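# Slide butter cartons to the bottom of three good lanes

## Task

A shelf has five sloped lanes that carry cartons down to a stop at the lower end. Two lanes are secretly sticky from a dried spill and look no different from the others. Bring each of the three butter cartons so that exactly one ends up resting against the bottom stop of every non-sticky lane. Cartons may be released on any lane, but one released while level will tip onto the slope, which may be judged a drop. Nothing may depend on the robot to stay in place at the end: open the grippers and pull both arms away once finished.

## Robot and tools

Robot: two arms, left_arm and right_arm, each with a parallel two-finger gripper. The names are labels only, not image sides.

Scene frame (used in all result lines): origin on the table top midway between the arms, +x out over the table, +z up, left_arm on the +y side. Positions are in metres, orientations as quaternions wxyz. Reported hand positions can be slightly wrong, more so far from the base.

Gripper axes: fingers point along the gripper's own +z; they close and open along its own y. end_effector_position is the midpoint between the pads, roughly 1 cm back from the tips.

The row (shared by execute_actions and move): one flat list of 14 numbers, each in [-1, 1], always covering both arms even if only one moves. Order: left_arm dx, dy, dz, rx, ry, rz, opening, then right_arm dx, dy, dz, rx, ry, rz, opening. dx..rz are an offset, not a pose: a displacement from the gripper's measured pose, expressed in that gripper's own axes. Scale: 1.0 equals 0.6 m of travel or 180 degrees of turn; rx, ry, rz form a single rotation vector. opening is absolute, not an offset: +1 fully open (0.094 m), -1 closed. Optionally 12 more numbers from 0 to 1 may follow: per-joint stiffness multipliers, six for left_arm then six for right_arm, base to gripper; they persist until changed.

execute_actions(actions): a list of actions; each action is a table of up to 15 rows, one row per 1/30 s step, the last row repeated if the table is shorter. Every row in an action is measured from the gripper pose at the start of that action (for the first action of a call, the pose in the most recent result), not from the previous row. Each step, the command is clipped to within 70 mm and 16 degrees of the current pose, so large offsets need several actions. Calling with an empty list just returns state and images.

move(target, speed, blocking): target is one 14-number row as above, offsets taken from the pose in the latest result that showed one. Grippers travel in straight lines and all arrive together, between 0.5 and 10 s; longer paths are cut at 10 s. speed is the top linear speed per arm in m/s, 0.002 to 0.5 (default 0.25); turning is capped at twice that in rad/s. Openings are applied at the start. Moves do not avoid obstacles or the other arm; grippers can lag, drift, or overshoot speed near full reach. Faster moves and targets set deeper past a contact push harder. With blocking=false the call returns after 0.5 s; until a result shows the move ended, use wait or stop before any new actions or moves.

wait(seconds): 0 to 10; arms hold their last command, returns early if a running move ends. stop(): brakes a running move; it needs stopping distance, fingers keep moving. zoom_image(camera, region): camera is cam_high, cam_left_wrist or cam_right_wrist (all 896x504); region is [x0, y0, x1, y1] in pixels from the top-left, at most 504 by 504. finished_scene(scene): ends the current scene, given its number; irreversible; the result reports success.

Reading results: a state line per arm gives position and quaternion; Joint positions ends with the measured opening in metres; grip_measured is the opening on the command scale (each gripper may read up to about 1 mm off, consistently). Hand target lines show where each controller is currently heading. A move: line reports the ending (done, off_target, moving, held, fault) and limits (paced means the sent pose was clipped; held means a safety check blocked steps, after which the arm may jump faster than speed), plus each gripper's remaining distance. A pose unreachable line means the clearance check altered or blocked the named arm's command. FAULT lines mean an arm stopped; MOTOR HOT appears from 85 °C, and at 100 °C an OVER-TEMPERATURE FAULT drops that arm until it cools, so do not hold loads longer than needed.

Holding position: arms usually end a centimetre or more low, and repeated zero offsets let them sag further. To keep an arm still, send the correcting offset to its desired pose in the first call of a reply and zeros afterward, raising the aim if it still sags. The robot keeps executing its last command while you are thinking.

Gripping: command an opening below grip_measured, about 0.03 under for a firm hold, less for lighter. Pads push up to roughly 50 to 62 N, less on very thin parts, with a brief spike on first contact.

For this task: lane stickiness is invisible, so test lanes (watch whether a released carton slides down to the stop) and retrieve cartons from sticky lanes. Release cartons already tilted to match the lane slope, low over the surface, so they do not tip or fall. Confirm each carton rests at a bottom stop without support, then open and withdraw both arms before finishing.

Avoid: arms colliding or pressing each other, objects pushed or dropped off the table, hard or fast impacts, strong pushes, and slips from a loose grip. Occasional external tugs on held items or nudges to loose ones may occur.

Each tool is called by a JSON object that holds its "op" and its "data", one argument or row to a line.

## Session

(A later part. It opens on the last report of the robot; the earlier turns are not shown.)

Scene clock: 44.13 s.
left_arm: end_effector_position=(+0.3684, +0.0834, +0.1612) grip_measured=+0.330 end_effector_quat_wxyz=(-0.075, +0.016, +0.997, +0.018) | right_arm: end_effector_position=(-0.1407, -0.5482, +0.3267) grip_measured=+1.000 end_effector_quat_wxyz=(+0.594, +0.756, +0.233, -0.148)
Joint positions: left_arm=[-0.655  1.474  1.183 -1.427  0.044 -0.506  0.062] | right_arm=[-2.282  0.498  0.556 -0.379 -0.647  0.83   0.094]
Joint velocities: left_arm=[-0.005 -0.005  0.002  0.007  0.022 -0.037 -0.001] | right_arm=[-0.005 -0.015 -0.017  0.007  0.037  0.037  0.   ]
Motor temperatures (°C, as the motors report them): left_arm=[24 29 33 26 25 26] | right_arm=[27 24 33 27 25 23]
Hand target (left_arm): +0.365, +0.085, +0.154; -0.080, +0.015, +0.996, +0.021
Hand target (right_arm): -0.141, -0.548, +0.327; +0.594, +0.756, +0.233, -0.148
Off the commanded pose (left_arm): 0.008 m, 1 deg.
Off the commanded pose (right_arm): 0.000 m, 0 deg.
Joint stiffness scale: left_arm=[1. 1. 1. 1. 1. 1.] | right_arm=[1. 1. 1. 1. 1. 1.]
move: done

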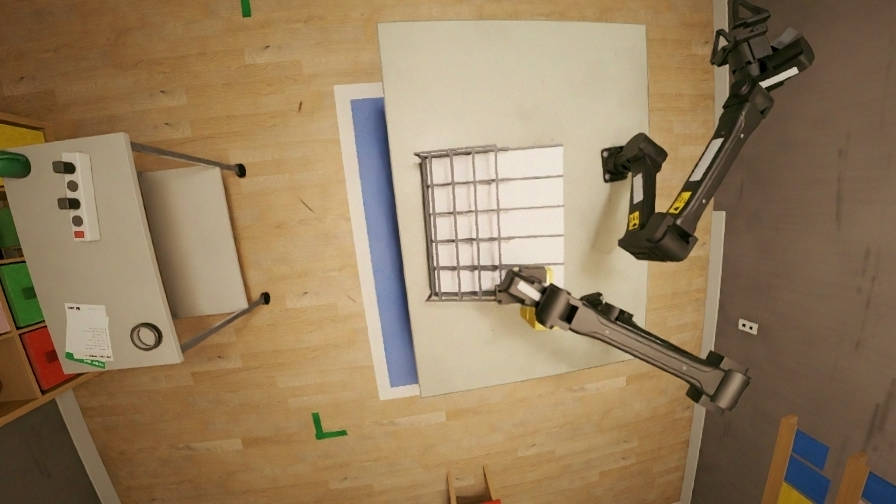

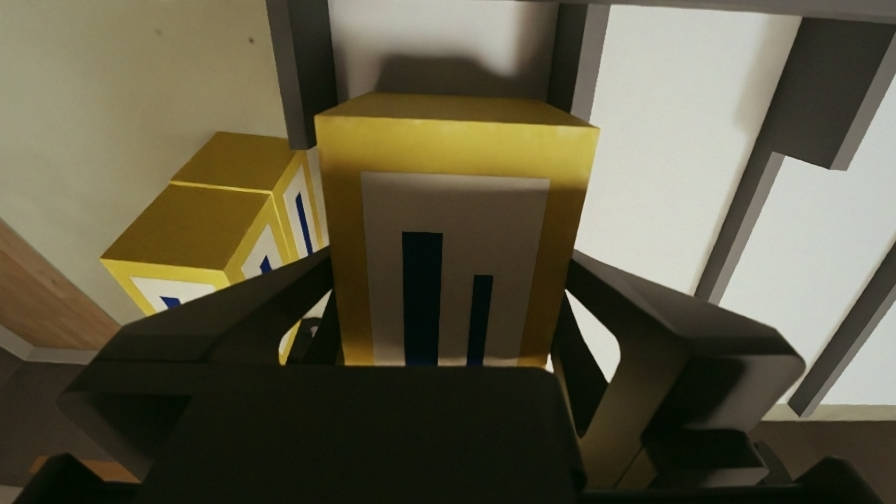

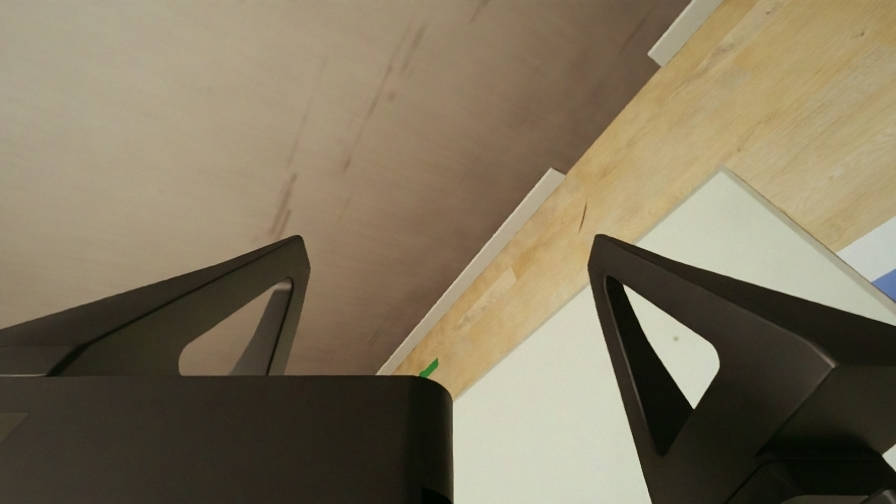

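{"op": "move", "data": {
  "target": [0,0,0,0,0,0,0.65,0,0,0,0,0,0,1]
}}

{"op": "wait", "data": {
  "seconds": 1
}}

Scene clock: 46.23 s.
left_arm: end_effector_position=(+0.3684, +0.0834, +0.1612) grip_measured=+0.648 end_effector_quat_wxyz=(-0.075, +0.016, +0.997, +0.018) | right_arm: end_effector_position=(-0.1407, -0.5482, +0.3267) grip_measured=+1.000 end_effector_quat_wxyz=(+0.594, +0.756, +0.233, -0.148)
Joint positions: left_arm=[-0.655  1.474  1.183 -1.427  0.044 -0.506  0.077] | right_arm=[-2.282  0.498  0.556 -0.379 -0.647  0.83   0.094]
Joint velocities: left_arm=[ 0.015 -0.005 -0.002 -0.007 -0.007 -0.11   0.001] | right_arm=[-0.005  0.005  0.002  0.012 -0.022 -0.066  0.   ]
Motor temperatures (°C, as the motors report them): left_arm=[24 29 33 26 25 26] | right_arm=[27 24 33 27 25 23]
Hand target (left_arm): +0.368, +0.083, +0.161; -0.075, +0.016, +0.997, +0.018
Hand target (right_arm): -0.141, -0.548, +0.327; +0.594, +0.756, +0.233, -0.148
Off the commanded pose (left_arm): 0.000 m, 0 deg.
Off the commanded pose (right_arm): 0.000 m, 0 deg.
Joint stiffness scale: left_arm=[1. 1. 1. 1. 1. 1.] | right_arm=[1. 1. 1. 1. 1. 1.]
move: done

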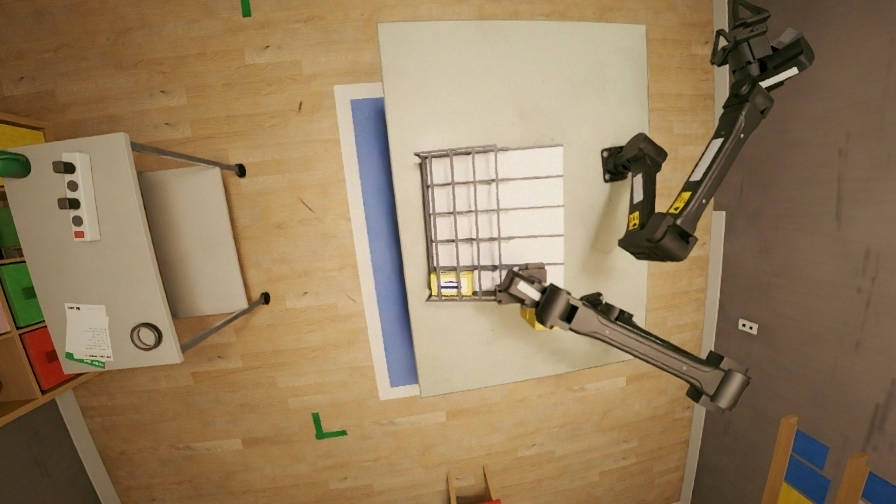

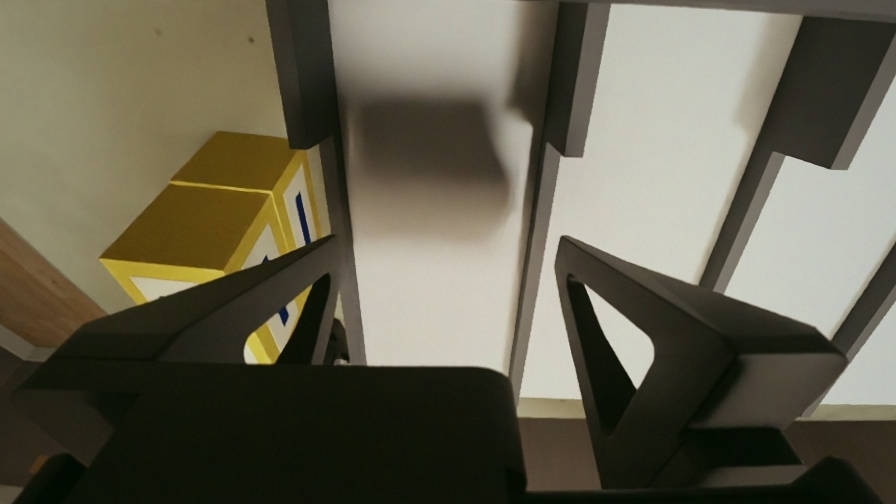

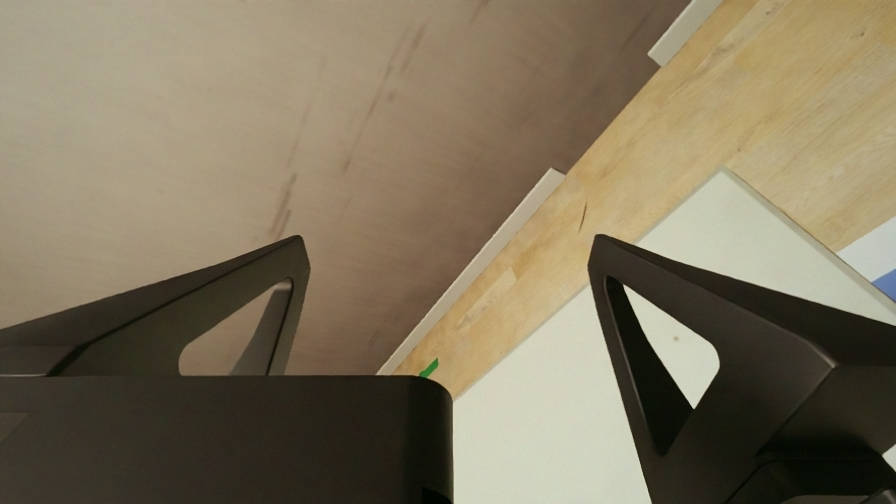

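Scene clock: 47.23 s.
left_arm: end_effector_position=(+0.3684, +0.0834, +0.1612) grip_measured=+0.648 end_effector_quat_wxyz=(-0.075, +0.016, +0.997, +0.018) | right_arm: end_effector_position=(-0.1407, -0.5482, +0.3267) grip_measured=+1.000 end_effector_quat_wxyz=(+0.594, +0.756, +0.233, -0.148)
Joint positions: left_arm=[-0.655  1.474  1.183 -1.427  0.044 -0.506  0.077] | right_arm=[-2.282  0.498  0.556 -0.379 -0.647  0.83   0.094]
Joint velocities: left_arm=[ 0.005 -0.015  0.017  0.002 -0.022  0.066 -0.001] | right_arm=[-0.005 -0.015 -0.002  0.012 -0.037 -0.022  0.   ]
Motor temperatures (°C, as the motors report them): left_arm=[24 29 33 26 25 26] | right_arm=[27 24 33 27 25 23]
Hand target (left_arm): +0.368, +0.083, +0.161; -0.075, +0.016, +0.997, +0.018
Hand target (right_arm): -0.141, -0.548, +0.327; +0.594, +0.756, +0.233, -0.148
Off the commanded pose (left_arm): 0.000 m, 0 deg.
Off the commanded pose (right_arm): 0.000 m, 0 deg.
Joint stiffness scale: left_arm=[1. 1. 1. 1. 1. 1.] | right_arm=[1. 1. 1. 1. 1. 1.]
wait: 1.00 s; at rest by 0.17 s

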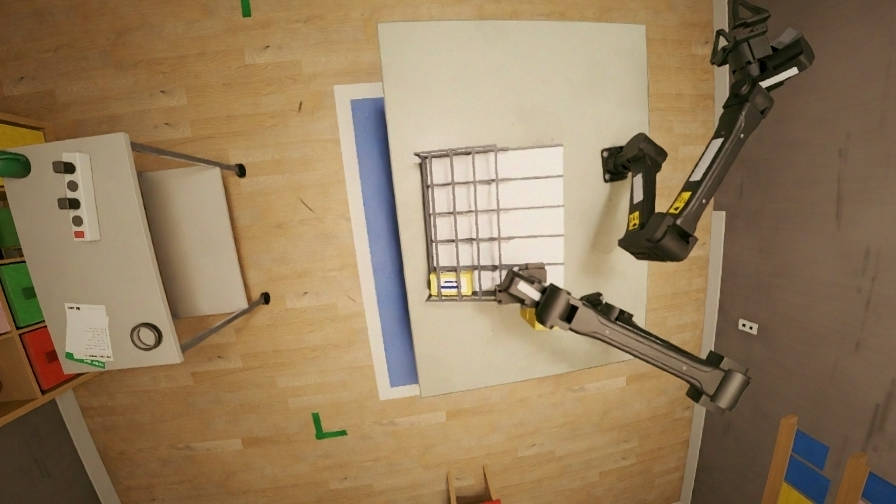

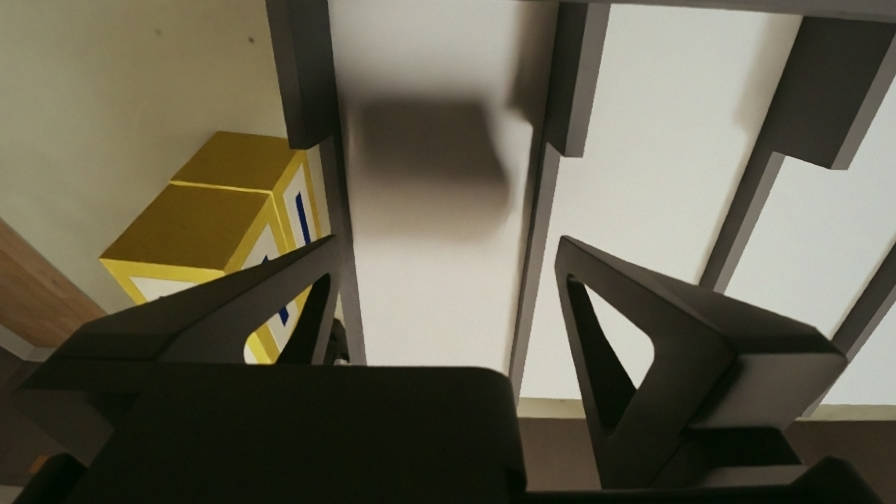

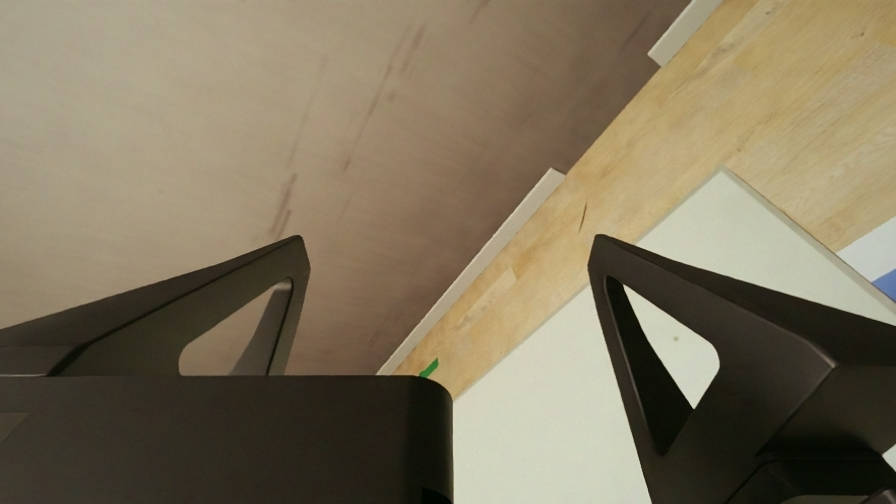

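{"op": "move", "data": {
  "target": [0,0,-0.13,0,-0.05,0,1,0,0,0,0,0,0,1],
  "speed": 0.15
}}

{"op": "move", "data": {
  "target": [0.10,0.205,-0.02,0,-0.05,0,1,0,0,0,0,0,0,1],
  "speed": 0.15
}}

Scene clock: 51.33 s.
left_arm: end_effector_position=(+0.3752, +0.0882, +0.2252) grip_measured=+1.000 end_effector_quat_wxyz=(-0.005, +0.020, +1.000, +0.020) | right_arm: end_effector_position=(-0.1407, -0.5482, +0.3267) grip_measured=+1.000 end_effector_quat_wxyz=(+0.594, +0.756, +0.233, -0.148)
Joint positions: left_arm=[-0.667  1.372  1.256 -1.484 -0.028 -0.513  0.094] | right_arm=[-2.282  0.498  0.556 -0.379 -0.647  0.83   0.094]
Joint velocities: left_arm=[-0.015 -0.005  0.007  0.007 -0.051 -0.022  0.   ] | right_arm=[-0.005  0.005 -0.007 -0.007 -0.007  0.022  0.   ]
Motor temperatures (°C, as the motors report them): left_arm=[24 29 33 26 25 26] | right_arm=[27 24 33 27 25 23]
Hand target (left_arm): +0.380, +0.081, +0.239; +0.003, +0.017, +1.000, +0.016
Hand target (right_arm): -0.141, -0.548, +0.327; +0.594, +0.756, +0.233, -0.148
Off the commanded pose (left_arm): 0.016 m, 1 deg.
Off the commanded pose (right_arm): 0.000 m, 0 deg.
Joint stiffness scale: left_arm=[1. 1. 1. 1. 1. 1.] | right_arm=[1. 1. 1. 1. 1. 1.]
move: off_target (left_arm)

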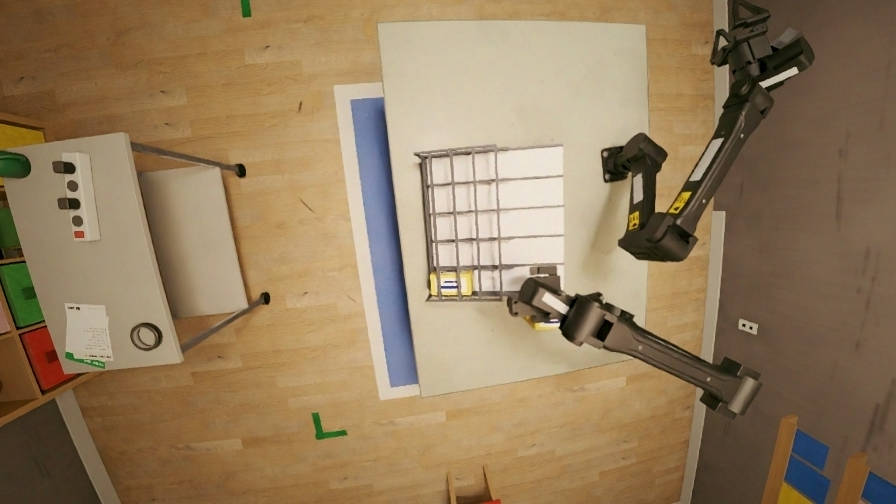

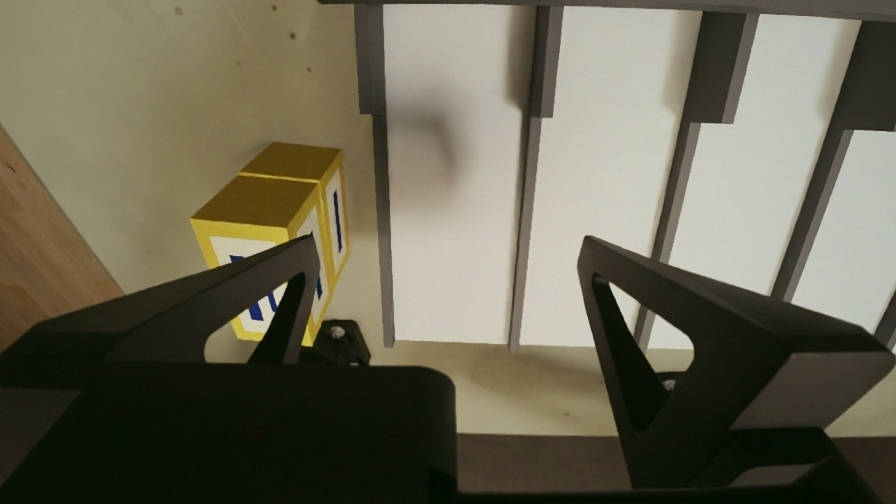

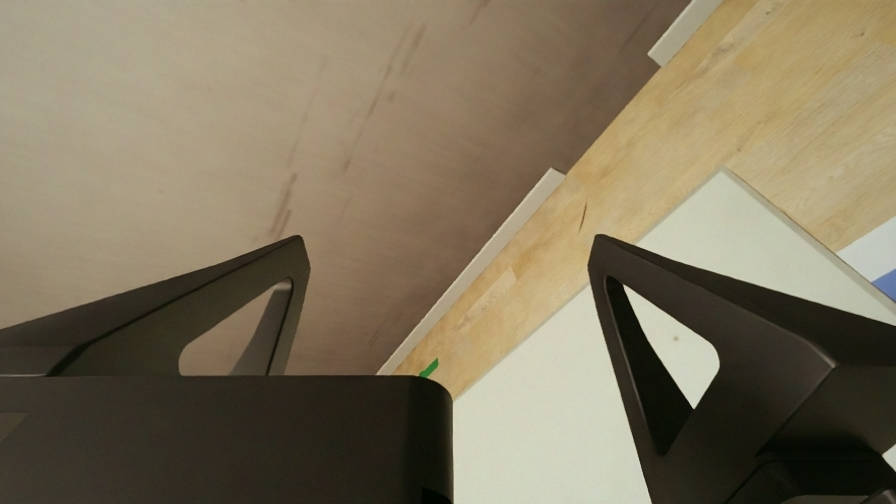

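Scene clock: 52.77 s.
left_arm: end_effector_position=(+0.3180, +0.2136, +0.2522) grip_measured=+1.000 end_effector_quat_wxyz=(+0.074, +0.014, +0.997, +0.019) | right_arm: end_effector_position=(-0.1407, -0.5482, +0.3267) grip_measured=+1.000 end_effector_quat_wxyz=(+0.594, +0.756, +0.233, -0.148)
Joint positions: left_arm=[-0.423  0.985  1.016 -1.471 -0.079 -0.275  0.094] | right_arm=[-2.282  0.498  0.556 -0.379 -0.647  0.83   0.094]
Joint velocities: left_arm=[0.015 0.005 0.007 0.012 0.081 0.037 0.   ] | right_arm=[ 0.005 -0.005  0.002 -0.007 -0.007 -0.007  0.   ]
Motor temperatures (°C, as the motors report them): left_arm=[24 29 33 26 25 26] | right_arm=[27 24 33 27 25 23]
Hand target (left_arm): +0.320, +0.214, +0.245; +0.073, +0.021, +0.997, +0.019
Hand target (right_arm): -0.141, -0.548, +0.327; +0.594, +0.756, +0.233, -0.148
Off the commanded pose (left_arm): 0.010 m, 1 deg.
Off the commanded pose (right_arm): 0.000 m, 0 deg.
Joint stiffness scale: left_arm=[1. 1. 1. 1. 1. 1.] | right_arm=[1. 1. 1. 1. 1. 1.]
move: done

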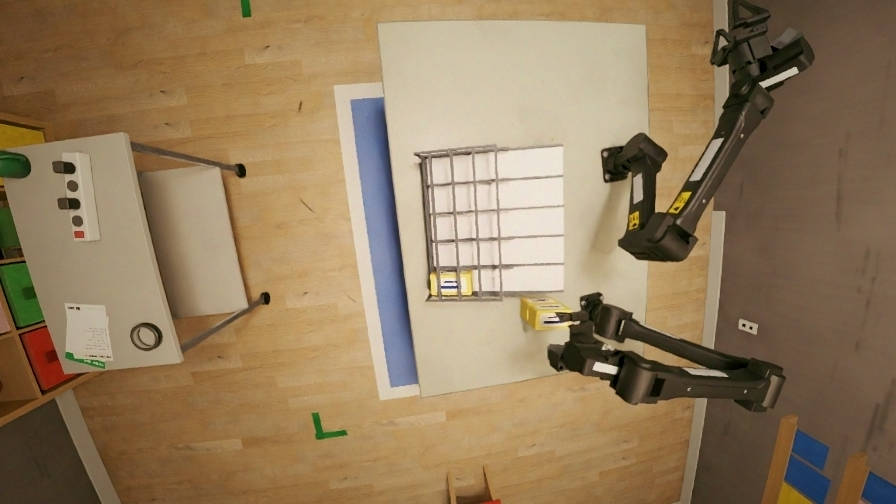

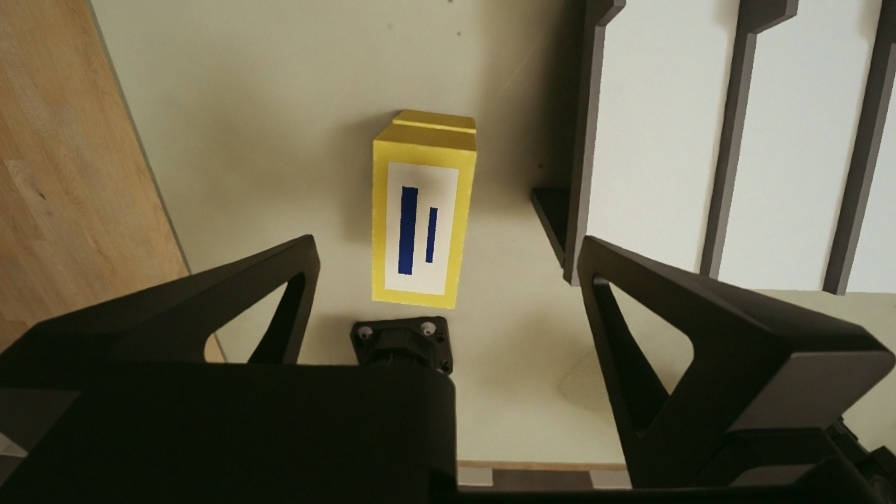

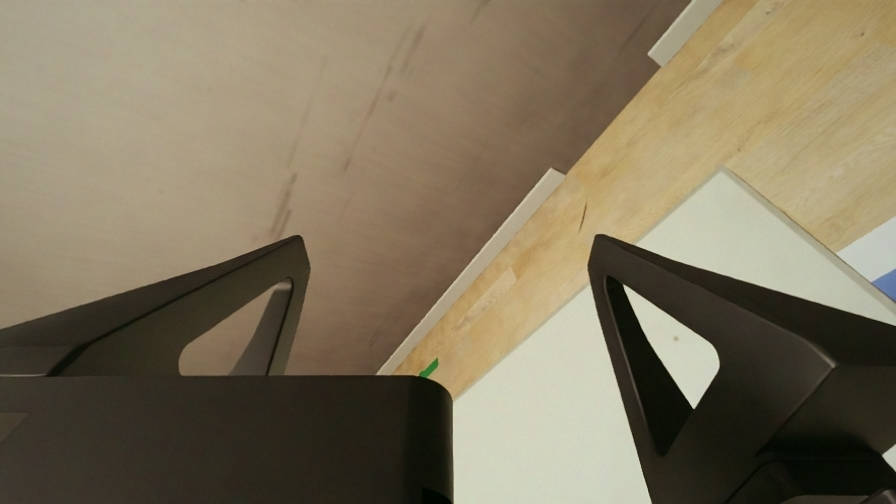

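{"op": "move", "data": {
  "target": [-0.015,0.03,0.15,0,0,0.02,1,0,0,0,0,0,0,1],
  "speed": 0.12
}}

Scene clock: 57.53 s.
left_arm: end_effector_position=(+0.3378, +0.2325, +0.1705) grip_measured=+1.000 end_effector_quat_wxyz=(+0.072, +0.041, +0.996, +0.022) | right_arm: end_effector_position=(-0.1407, -0.5482, +0.3267) grip_measured=+1.000 end_effector_quat_wxyz=(+0.594, +0.756, +0.233, -0.148)
Joint positions: left_arm=[-0.337  1.048  0.84  -1.229 -0.07  -0.137  0.094] | right_arm=[-2.282  0.498  0.556 -0.379 -0.647  0.83   0.094]
Joint velocities: left_arm=[-0.024 -0.015  0.007 -0.012 -0.051  0.007  0.   ] | right_arm=[-0.015 -0.015 -0.017 -0.007 -0.081  0.022  0.   ]
Motor temperatures (°C, as the motors report them): left_arm=[24 29 33 26 25 26] | right_arm=[27 24 33 27 25 23]
Hand target (left_arm): +0.340, +0.235, +0.165; +0.073, +0.045, +0.996, +0.022
Hand target (right_arm): -0.141, -0.548, +0.327; +0.594, +0.756, +0.233, -0.148
Off the commanded pose (left_arm): 0.006 m, 1 deg.
Off the commanded pose (right_arm): 0.000 m, 0 deg.
Joint stiffness scale: left_arm=[1. 1. 1. 1. 1. 1.] | right_arm=[1. 1. 1. 1. 1. 1.]
move: done

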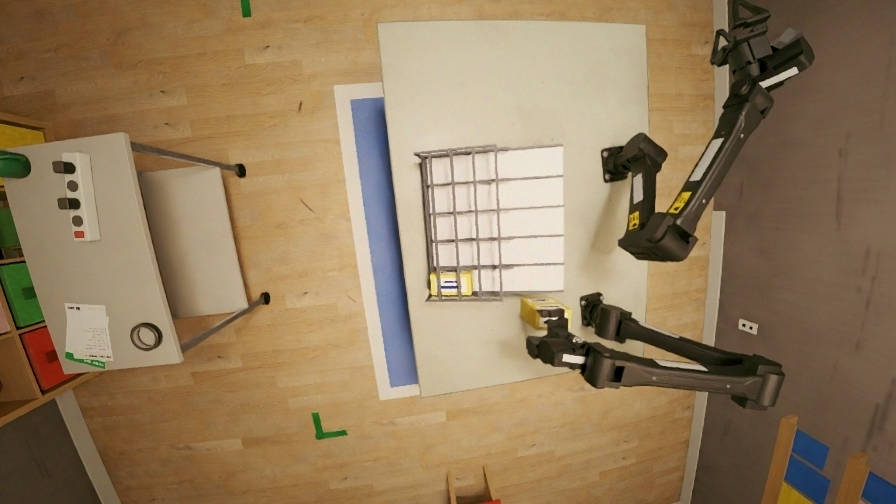

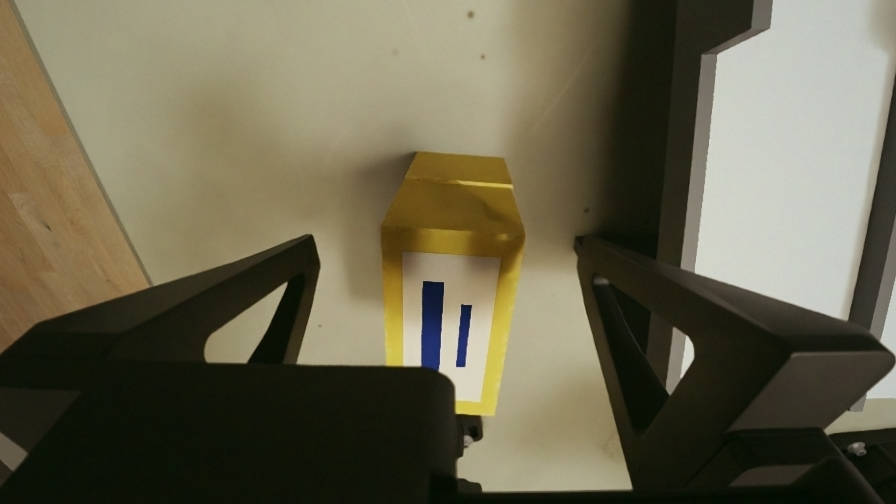

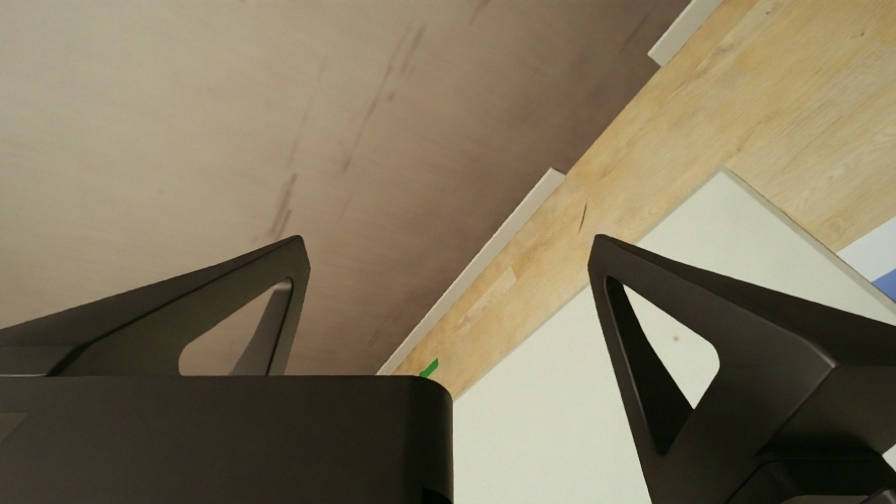

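{"op": "move", "data": {
  "target": [0.032,0,0.118,0,0,0.008,1,0,0,0,0,0,0,1],
  "speed": 0.08
}}

Scene clock: 61.43 s.
left_arm: end_effector_position=(+0.3279, +0.2348, +0.1042) grip_measured=+1.000 end_effector_quat_wxyz=(+0.072, +0.048, +0.996, +0.023) | right_arm: end_effector_position=(-0.1407, -0.5482, +0.3267) grip_measured=+1.000 end_effector_quat_wxyz=(+0.594, +0.756, +0.233, -0.148)
Joint positions: left_arm=[-0.337  1.08   0.679 -1.035 -0.07  -0.122  0.094] | right_arm=[-2.282  0.498  0.556 -0.379 -0.647  0.83   0.094]
Joint velocities: left_arm=[ 0.005  0.005 -0.007  0.007  0.022  0.022  0.   ] | right_arm=[-0.015 -0.024  0.002  0.002 -0.081  0.037  0.   ]
Motor temperatures (°C, as the motors report them): left_arm=[24 29 32 26 25 26] | right_arm=[27 24 33 27 25 23]
Hand target (left_arm): +0.328, +0.237, +0.098; +0.072, +0.053, +0.996, +0.023
Hand target (right_arm): -0.141, -0.548, +0.327; +0.594, +0.756, +0.233, -0.148
Off the commanded pose (left_arm): 0.007 m, 1 deg.
Off the commanded pose (right_arm): 0.000 m, 0 deg.
Joint stiffness scale: left_arm=[1. 1. 1. 1. 1. 1.] | right_arm=[1. 1. 1. 1. 1. 1.]
move: done

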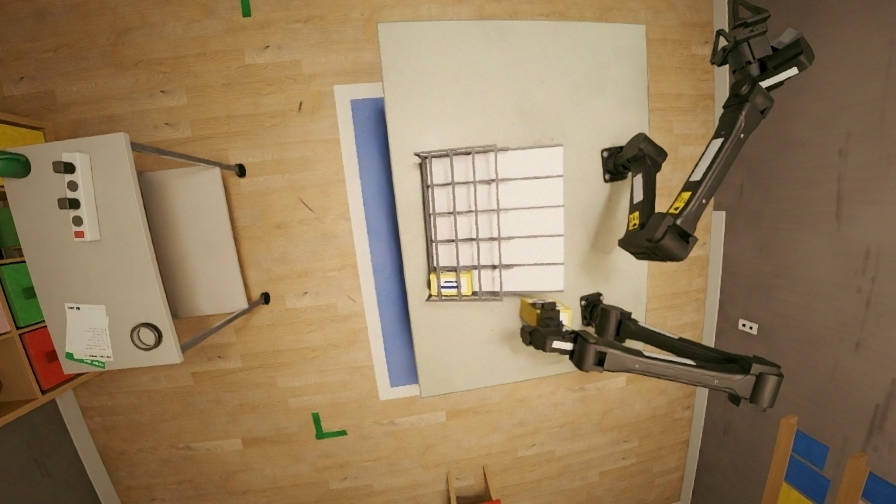

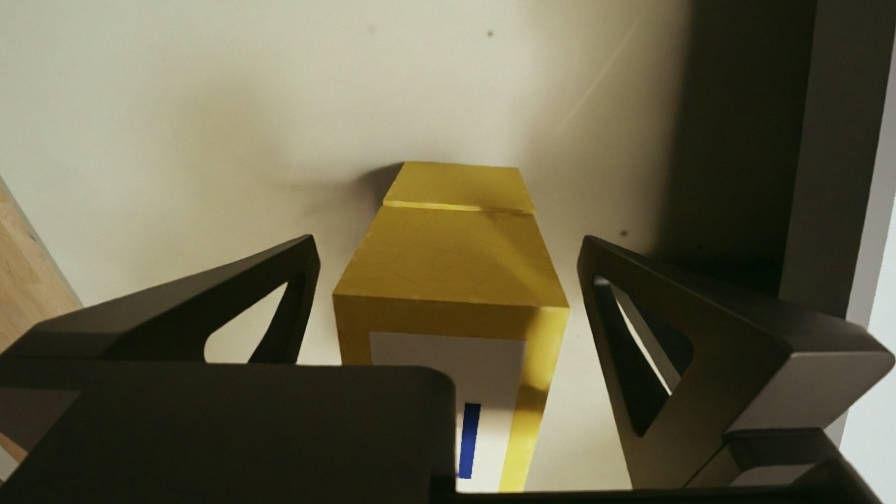

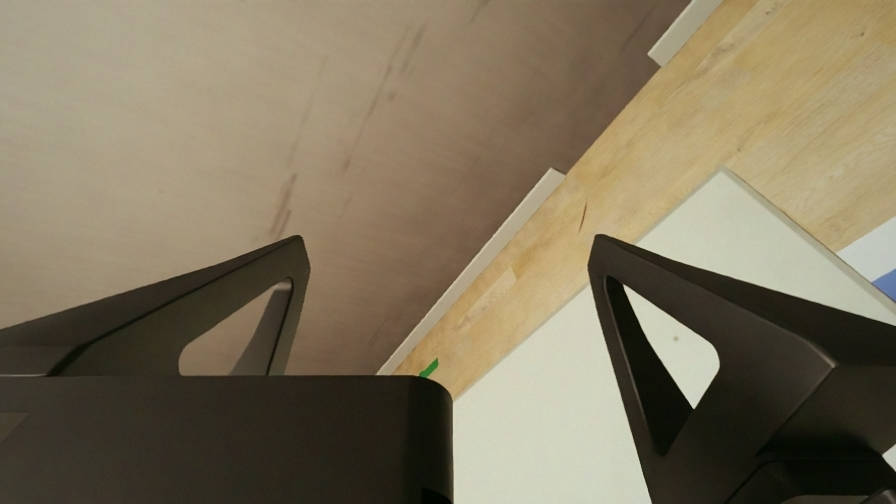

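{"op": "move", "data": {
  "target": [0.075,0,-0.008,0,0,0,1,0,0,0,0,0,0,1],
  "speed": 0.06
}}

Scene clock: 67.20 s.
left_arm: end_effector_position=(+0.2924, +0.2393, +0.1085) grip_measured=+1.000 end_effector_quat_wxyz=(+0.086, +0.050, +0.995, +0.020) | right_arm: end_effector_position=(-0.1407, -0.5482, +0.3267) grip_measured=+1.000 end_effector_quat_wxyz=(+0.594, +0.756, +0.233, -0.148)
Joint positions: left_arm=[-0.351  0.935  0.602 -1.076 -0.07  -0.13   0.094] | right_arm=[-2.282  0.498  0.556 -0.379 -0.647  0.83   0.094]
Joint velocities: left_arm=[-0.005  0.015 -0.007  0.017 -0.037 -0.051  0.   ] | right_arm=[-0.005 -0.005  0.017  0.002  0.007 -0.007  0.   ]
Motor temperatures (°C, as the motors report them): left_arm=[24 29 32 26 25 26] | right_arm=[27 24 33 27 25 23]
Hand target (left_arm): +0.283, +0.239, +0.103; +0.072, +0.048, +0.996, +0.023
Hand target (right_arm): -0.141, -0.548, +0.327; +0.594, +0.756, +0.233, -0.148
Off the commanded pose (left_arm): 0.011 m, 2 deg.
Off the commanded pose (right_arm): 0.000 m, 0 deg.
Joint stiffness scale: left_arm=[1. 1. 1. 1. 1. 1.] | right_arm=[1. 1. 1. 1. 1. 1.]
move: off_target (left_arm)

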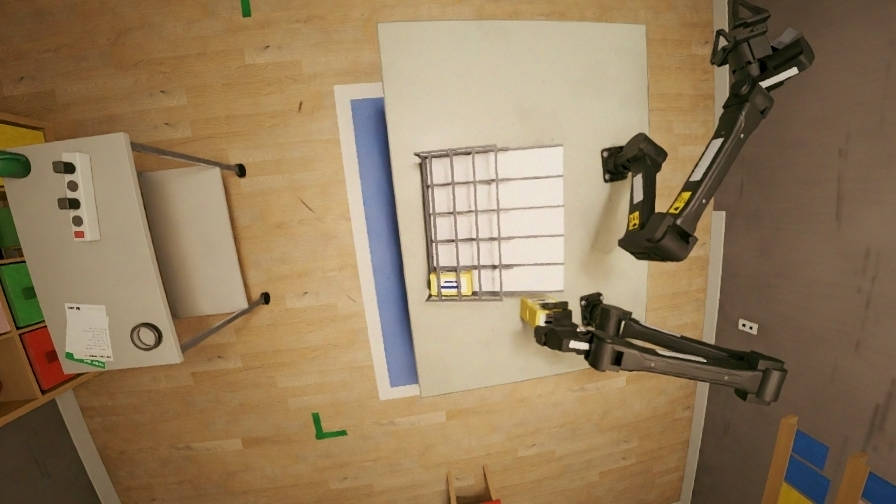

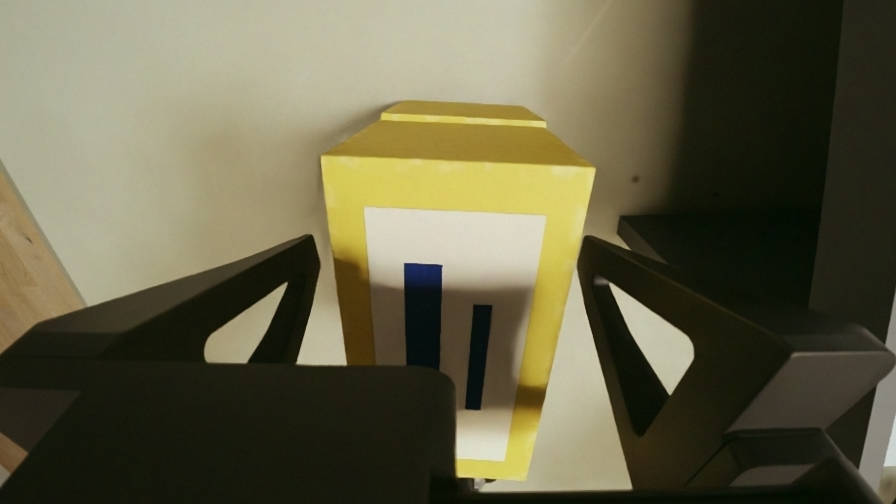

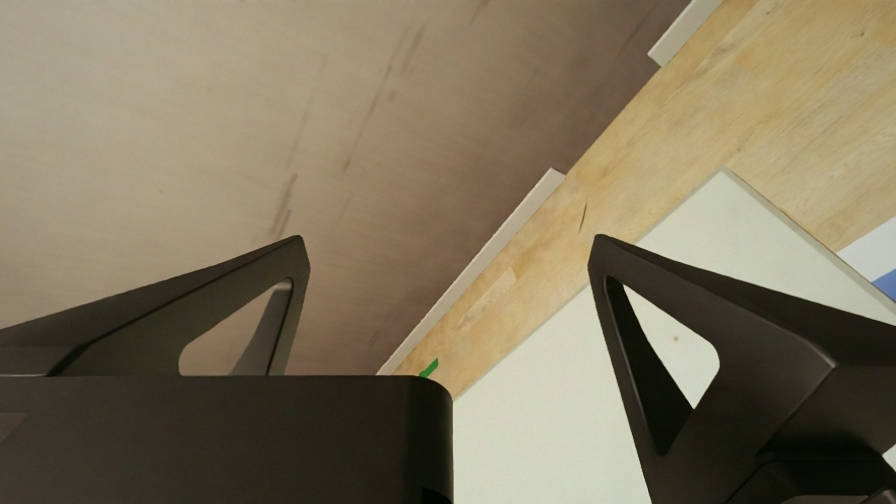

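Good enough, near centre. Grasp and lift.

{"op": "move", "data": {
  "target": [0,0,0,0,0,0,0.28,0,0,0,0,0,0,1]
}}

{"op": "move", "data": {
  "target": [-0.045,0,-0.29,0,0,0,0.28,0,0,0,0,0,0,1],
  "speed": 0.15
}}

Scene clock: 70.67 s.
left_arm: end_effector_position=(+0.2923, +0.2390, +0.1085) grip_measured=+0.334 end_effector_quat_wxyz=(+0.085, +0.050, +0.995, +0.019) | right_arm: end_effector_position=(-0.1407, -0.5482, +0.3267) grip_measured=+1.000 end_effector_quat_wxyz=(+0.594, +0.756, +0.233, -0.148)
Joint positions: left_arm=[-0.351  0.935  0.602 -1.076 -0.068 -0.131  0.063] | right_arm=[-2.282  0.498  0.556 -0.379 -0.647  0.83   0.094]
Joint velocities: left_arm=[-0.005 -0.005 -0.007  0.007  0.081 -0.066  0.   ] | right_arm=[ 0.005 -0.015 -0.012  0.007  0.007  0.007  0.   ]
Motor temperatures (°C, as the motors report them): left_arm=[24 28 32 26 25 26] | right_arm=[27 24 33 27 25 23]
Hand target (left_arm): +0.292, +0.239, +0.109; +0.086, +0.050, +0.995, +0.020
Hand target (right_arm): -0.141, -0.548, +0.327; +0.594, +0.756, +0.233, -0.148
Off the commanded pose (left_arm): 0.000 m, 0 deg.
Off the commanded pose (right_arm): 0.000 m, 0 deg.
Joint stiffness scale: left_arm=[1. 1. 1. 1. 1. 1.] | right_arm=[1. 1. 1. 1. 1. 1.]
move: done

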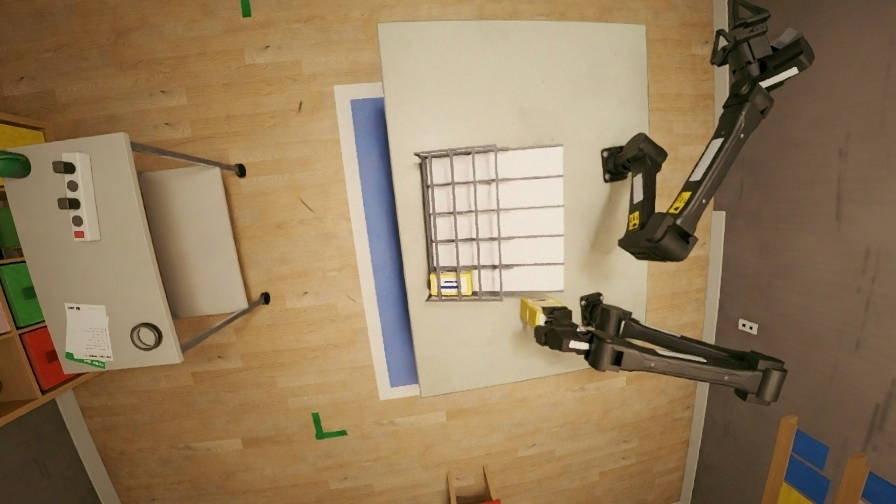

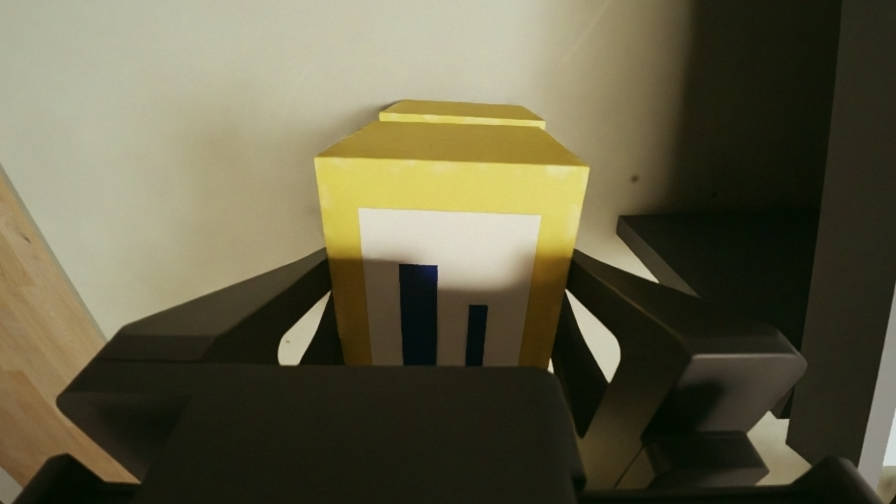

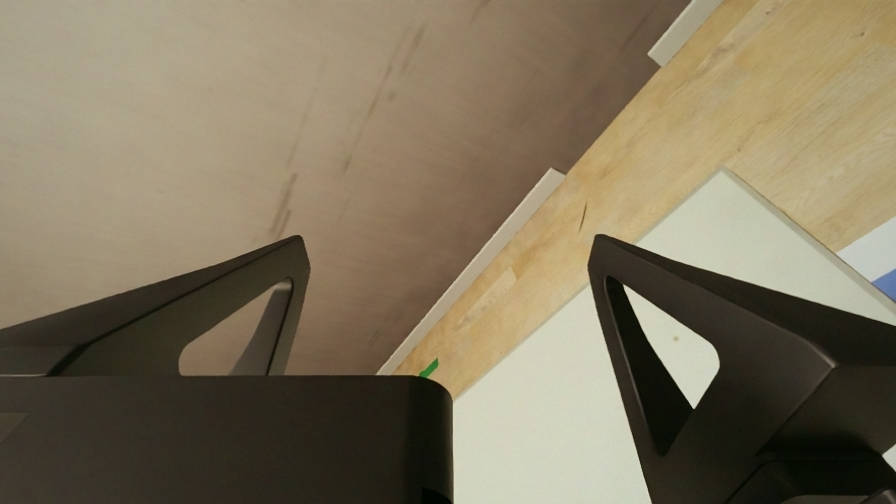

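Scene clock: 72.27 s.
left_arm: end_effector_position=(+0.2810, +0.2367, +0.2559) grip_measured=+0.334 end_effector_quat_wxyz=(+0.060, +0.054, +0.996, +0.023) | right_arm: end_effector_position=(-0.1407, -0.5482, +0.3267) grip_measured=+1.000 end_effector_quat_wxyz=(+0.594, +0.756, +0.233, -0.148)
Joint positions: left_arm=[-0.372  0.883  0.971 -1.549 -0.069 -0.146  0.063] | right_arm=[-2.282  0.498  0.556 -0.379 -0.647  0.83   0.094]
Joint velocities: left_arm=[-0.005 -0.005 -0.007 -0.042  0.081 -0.022 -0.   ] | right_arm=[ 0.005 -0.005 -0.017  0.017  0.022  0.007  0.   ]
Motor temperatures (°C, as the motors report them): left_arm=[24 28 33 26 25 26] | right_arm=[27 24 33 27 25 23]
Hand target (left_arm): +0.289, +0.232, +0.284; +0.086, +0.050, +0.995, +0.018
Hand target (right_arm): -0.141, -0.548, +0.327; +0.594, +0.756, +0.233, -0.148
Off the commanded pose (left_arm): 0.030 m, 3 deg.
Off the commanded pose (right_arm): 0.000 m, 0 deg.
Joint stiffness scale: left_arm=[1. 1. 1. 1. 1. 1.] | right_arm=[1. 1. 1. 1. 1. 1.]
move: off_target (left_arm)

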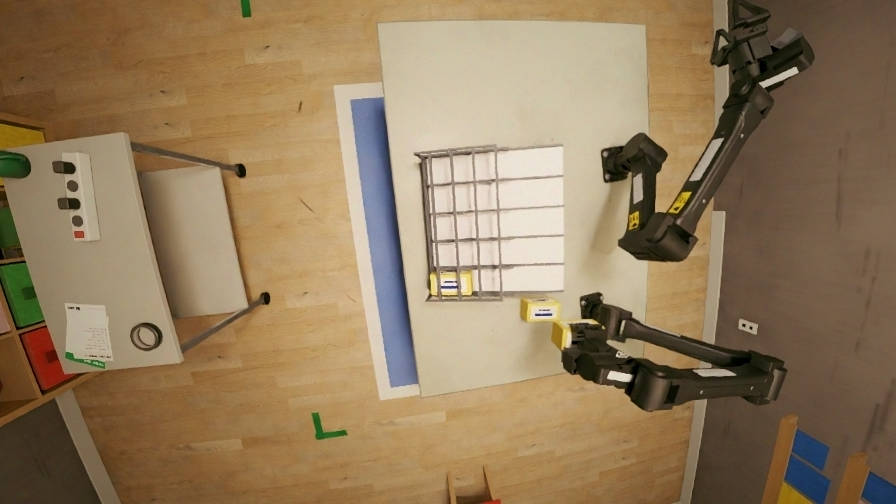

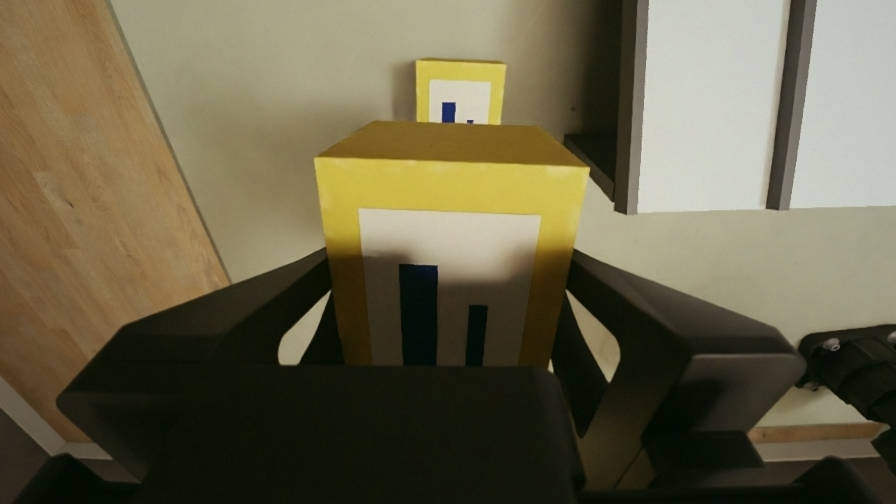

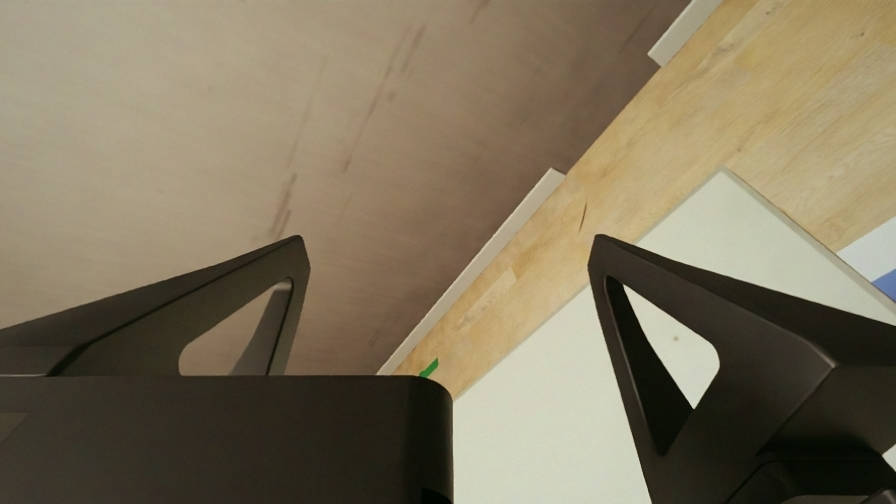

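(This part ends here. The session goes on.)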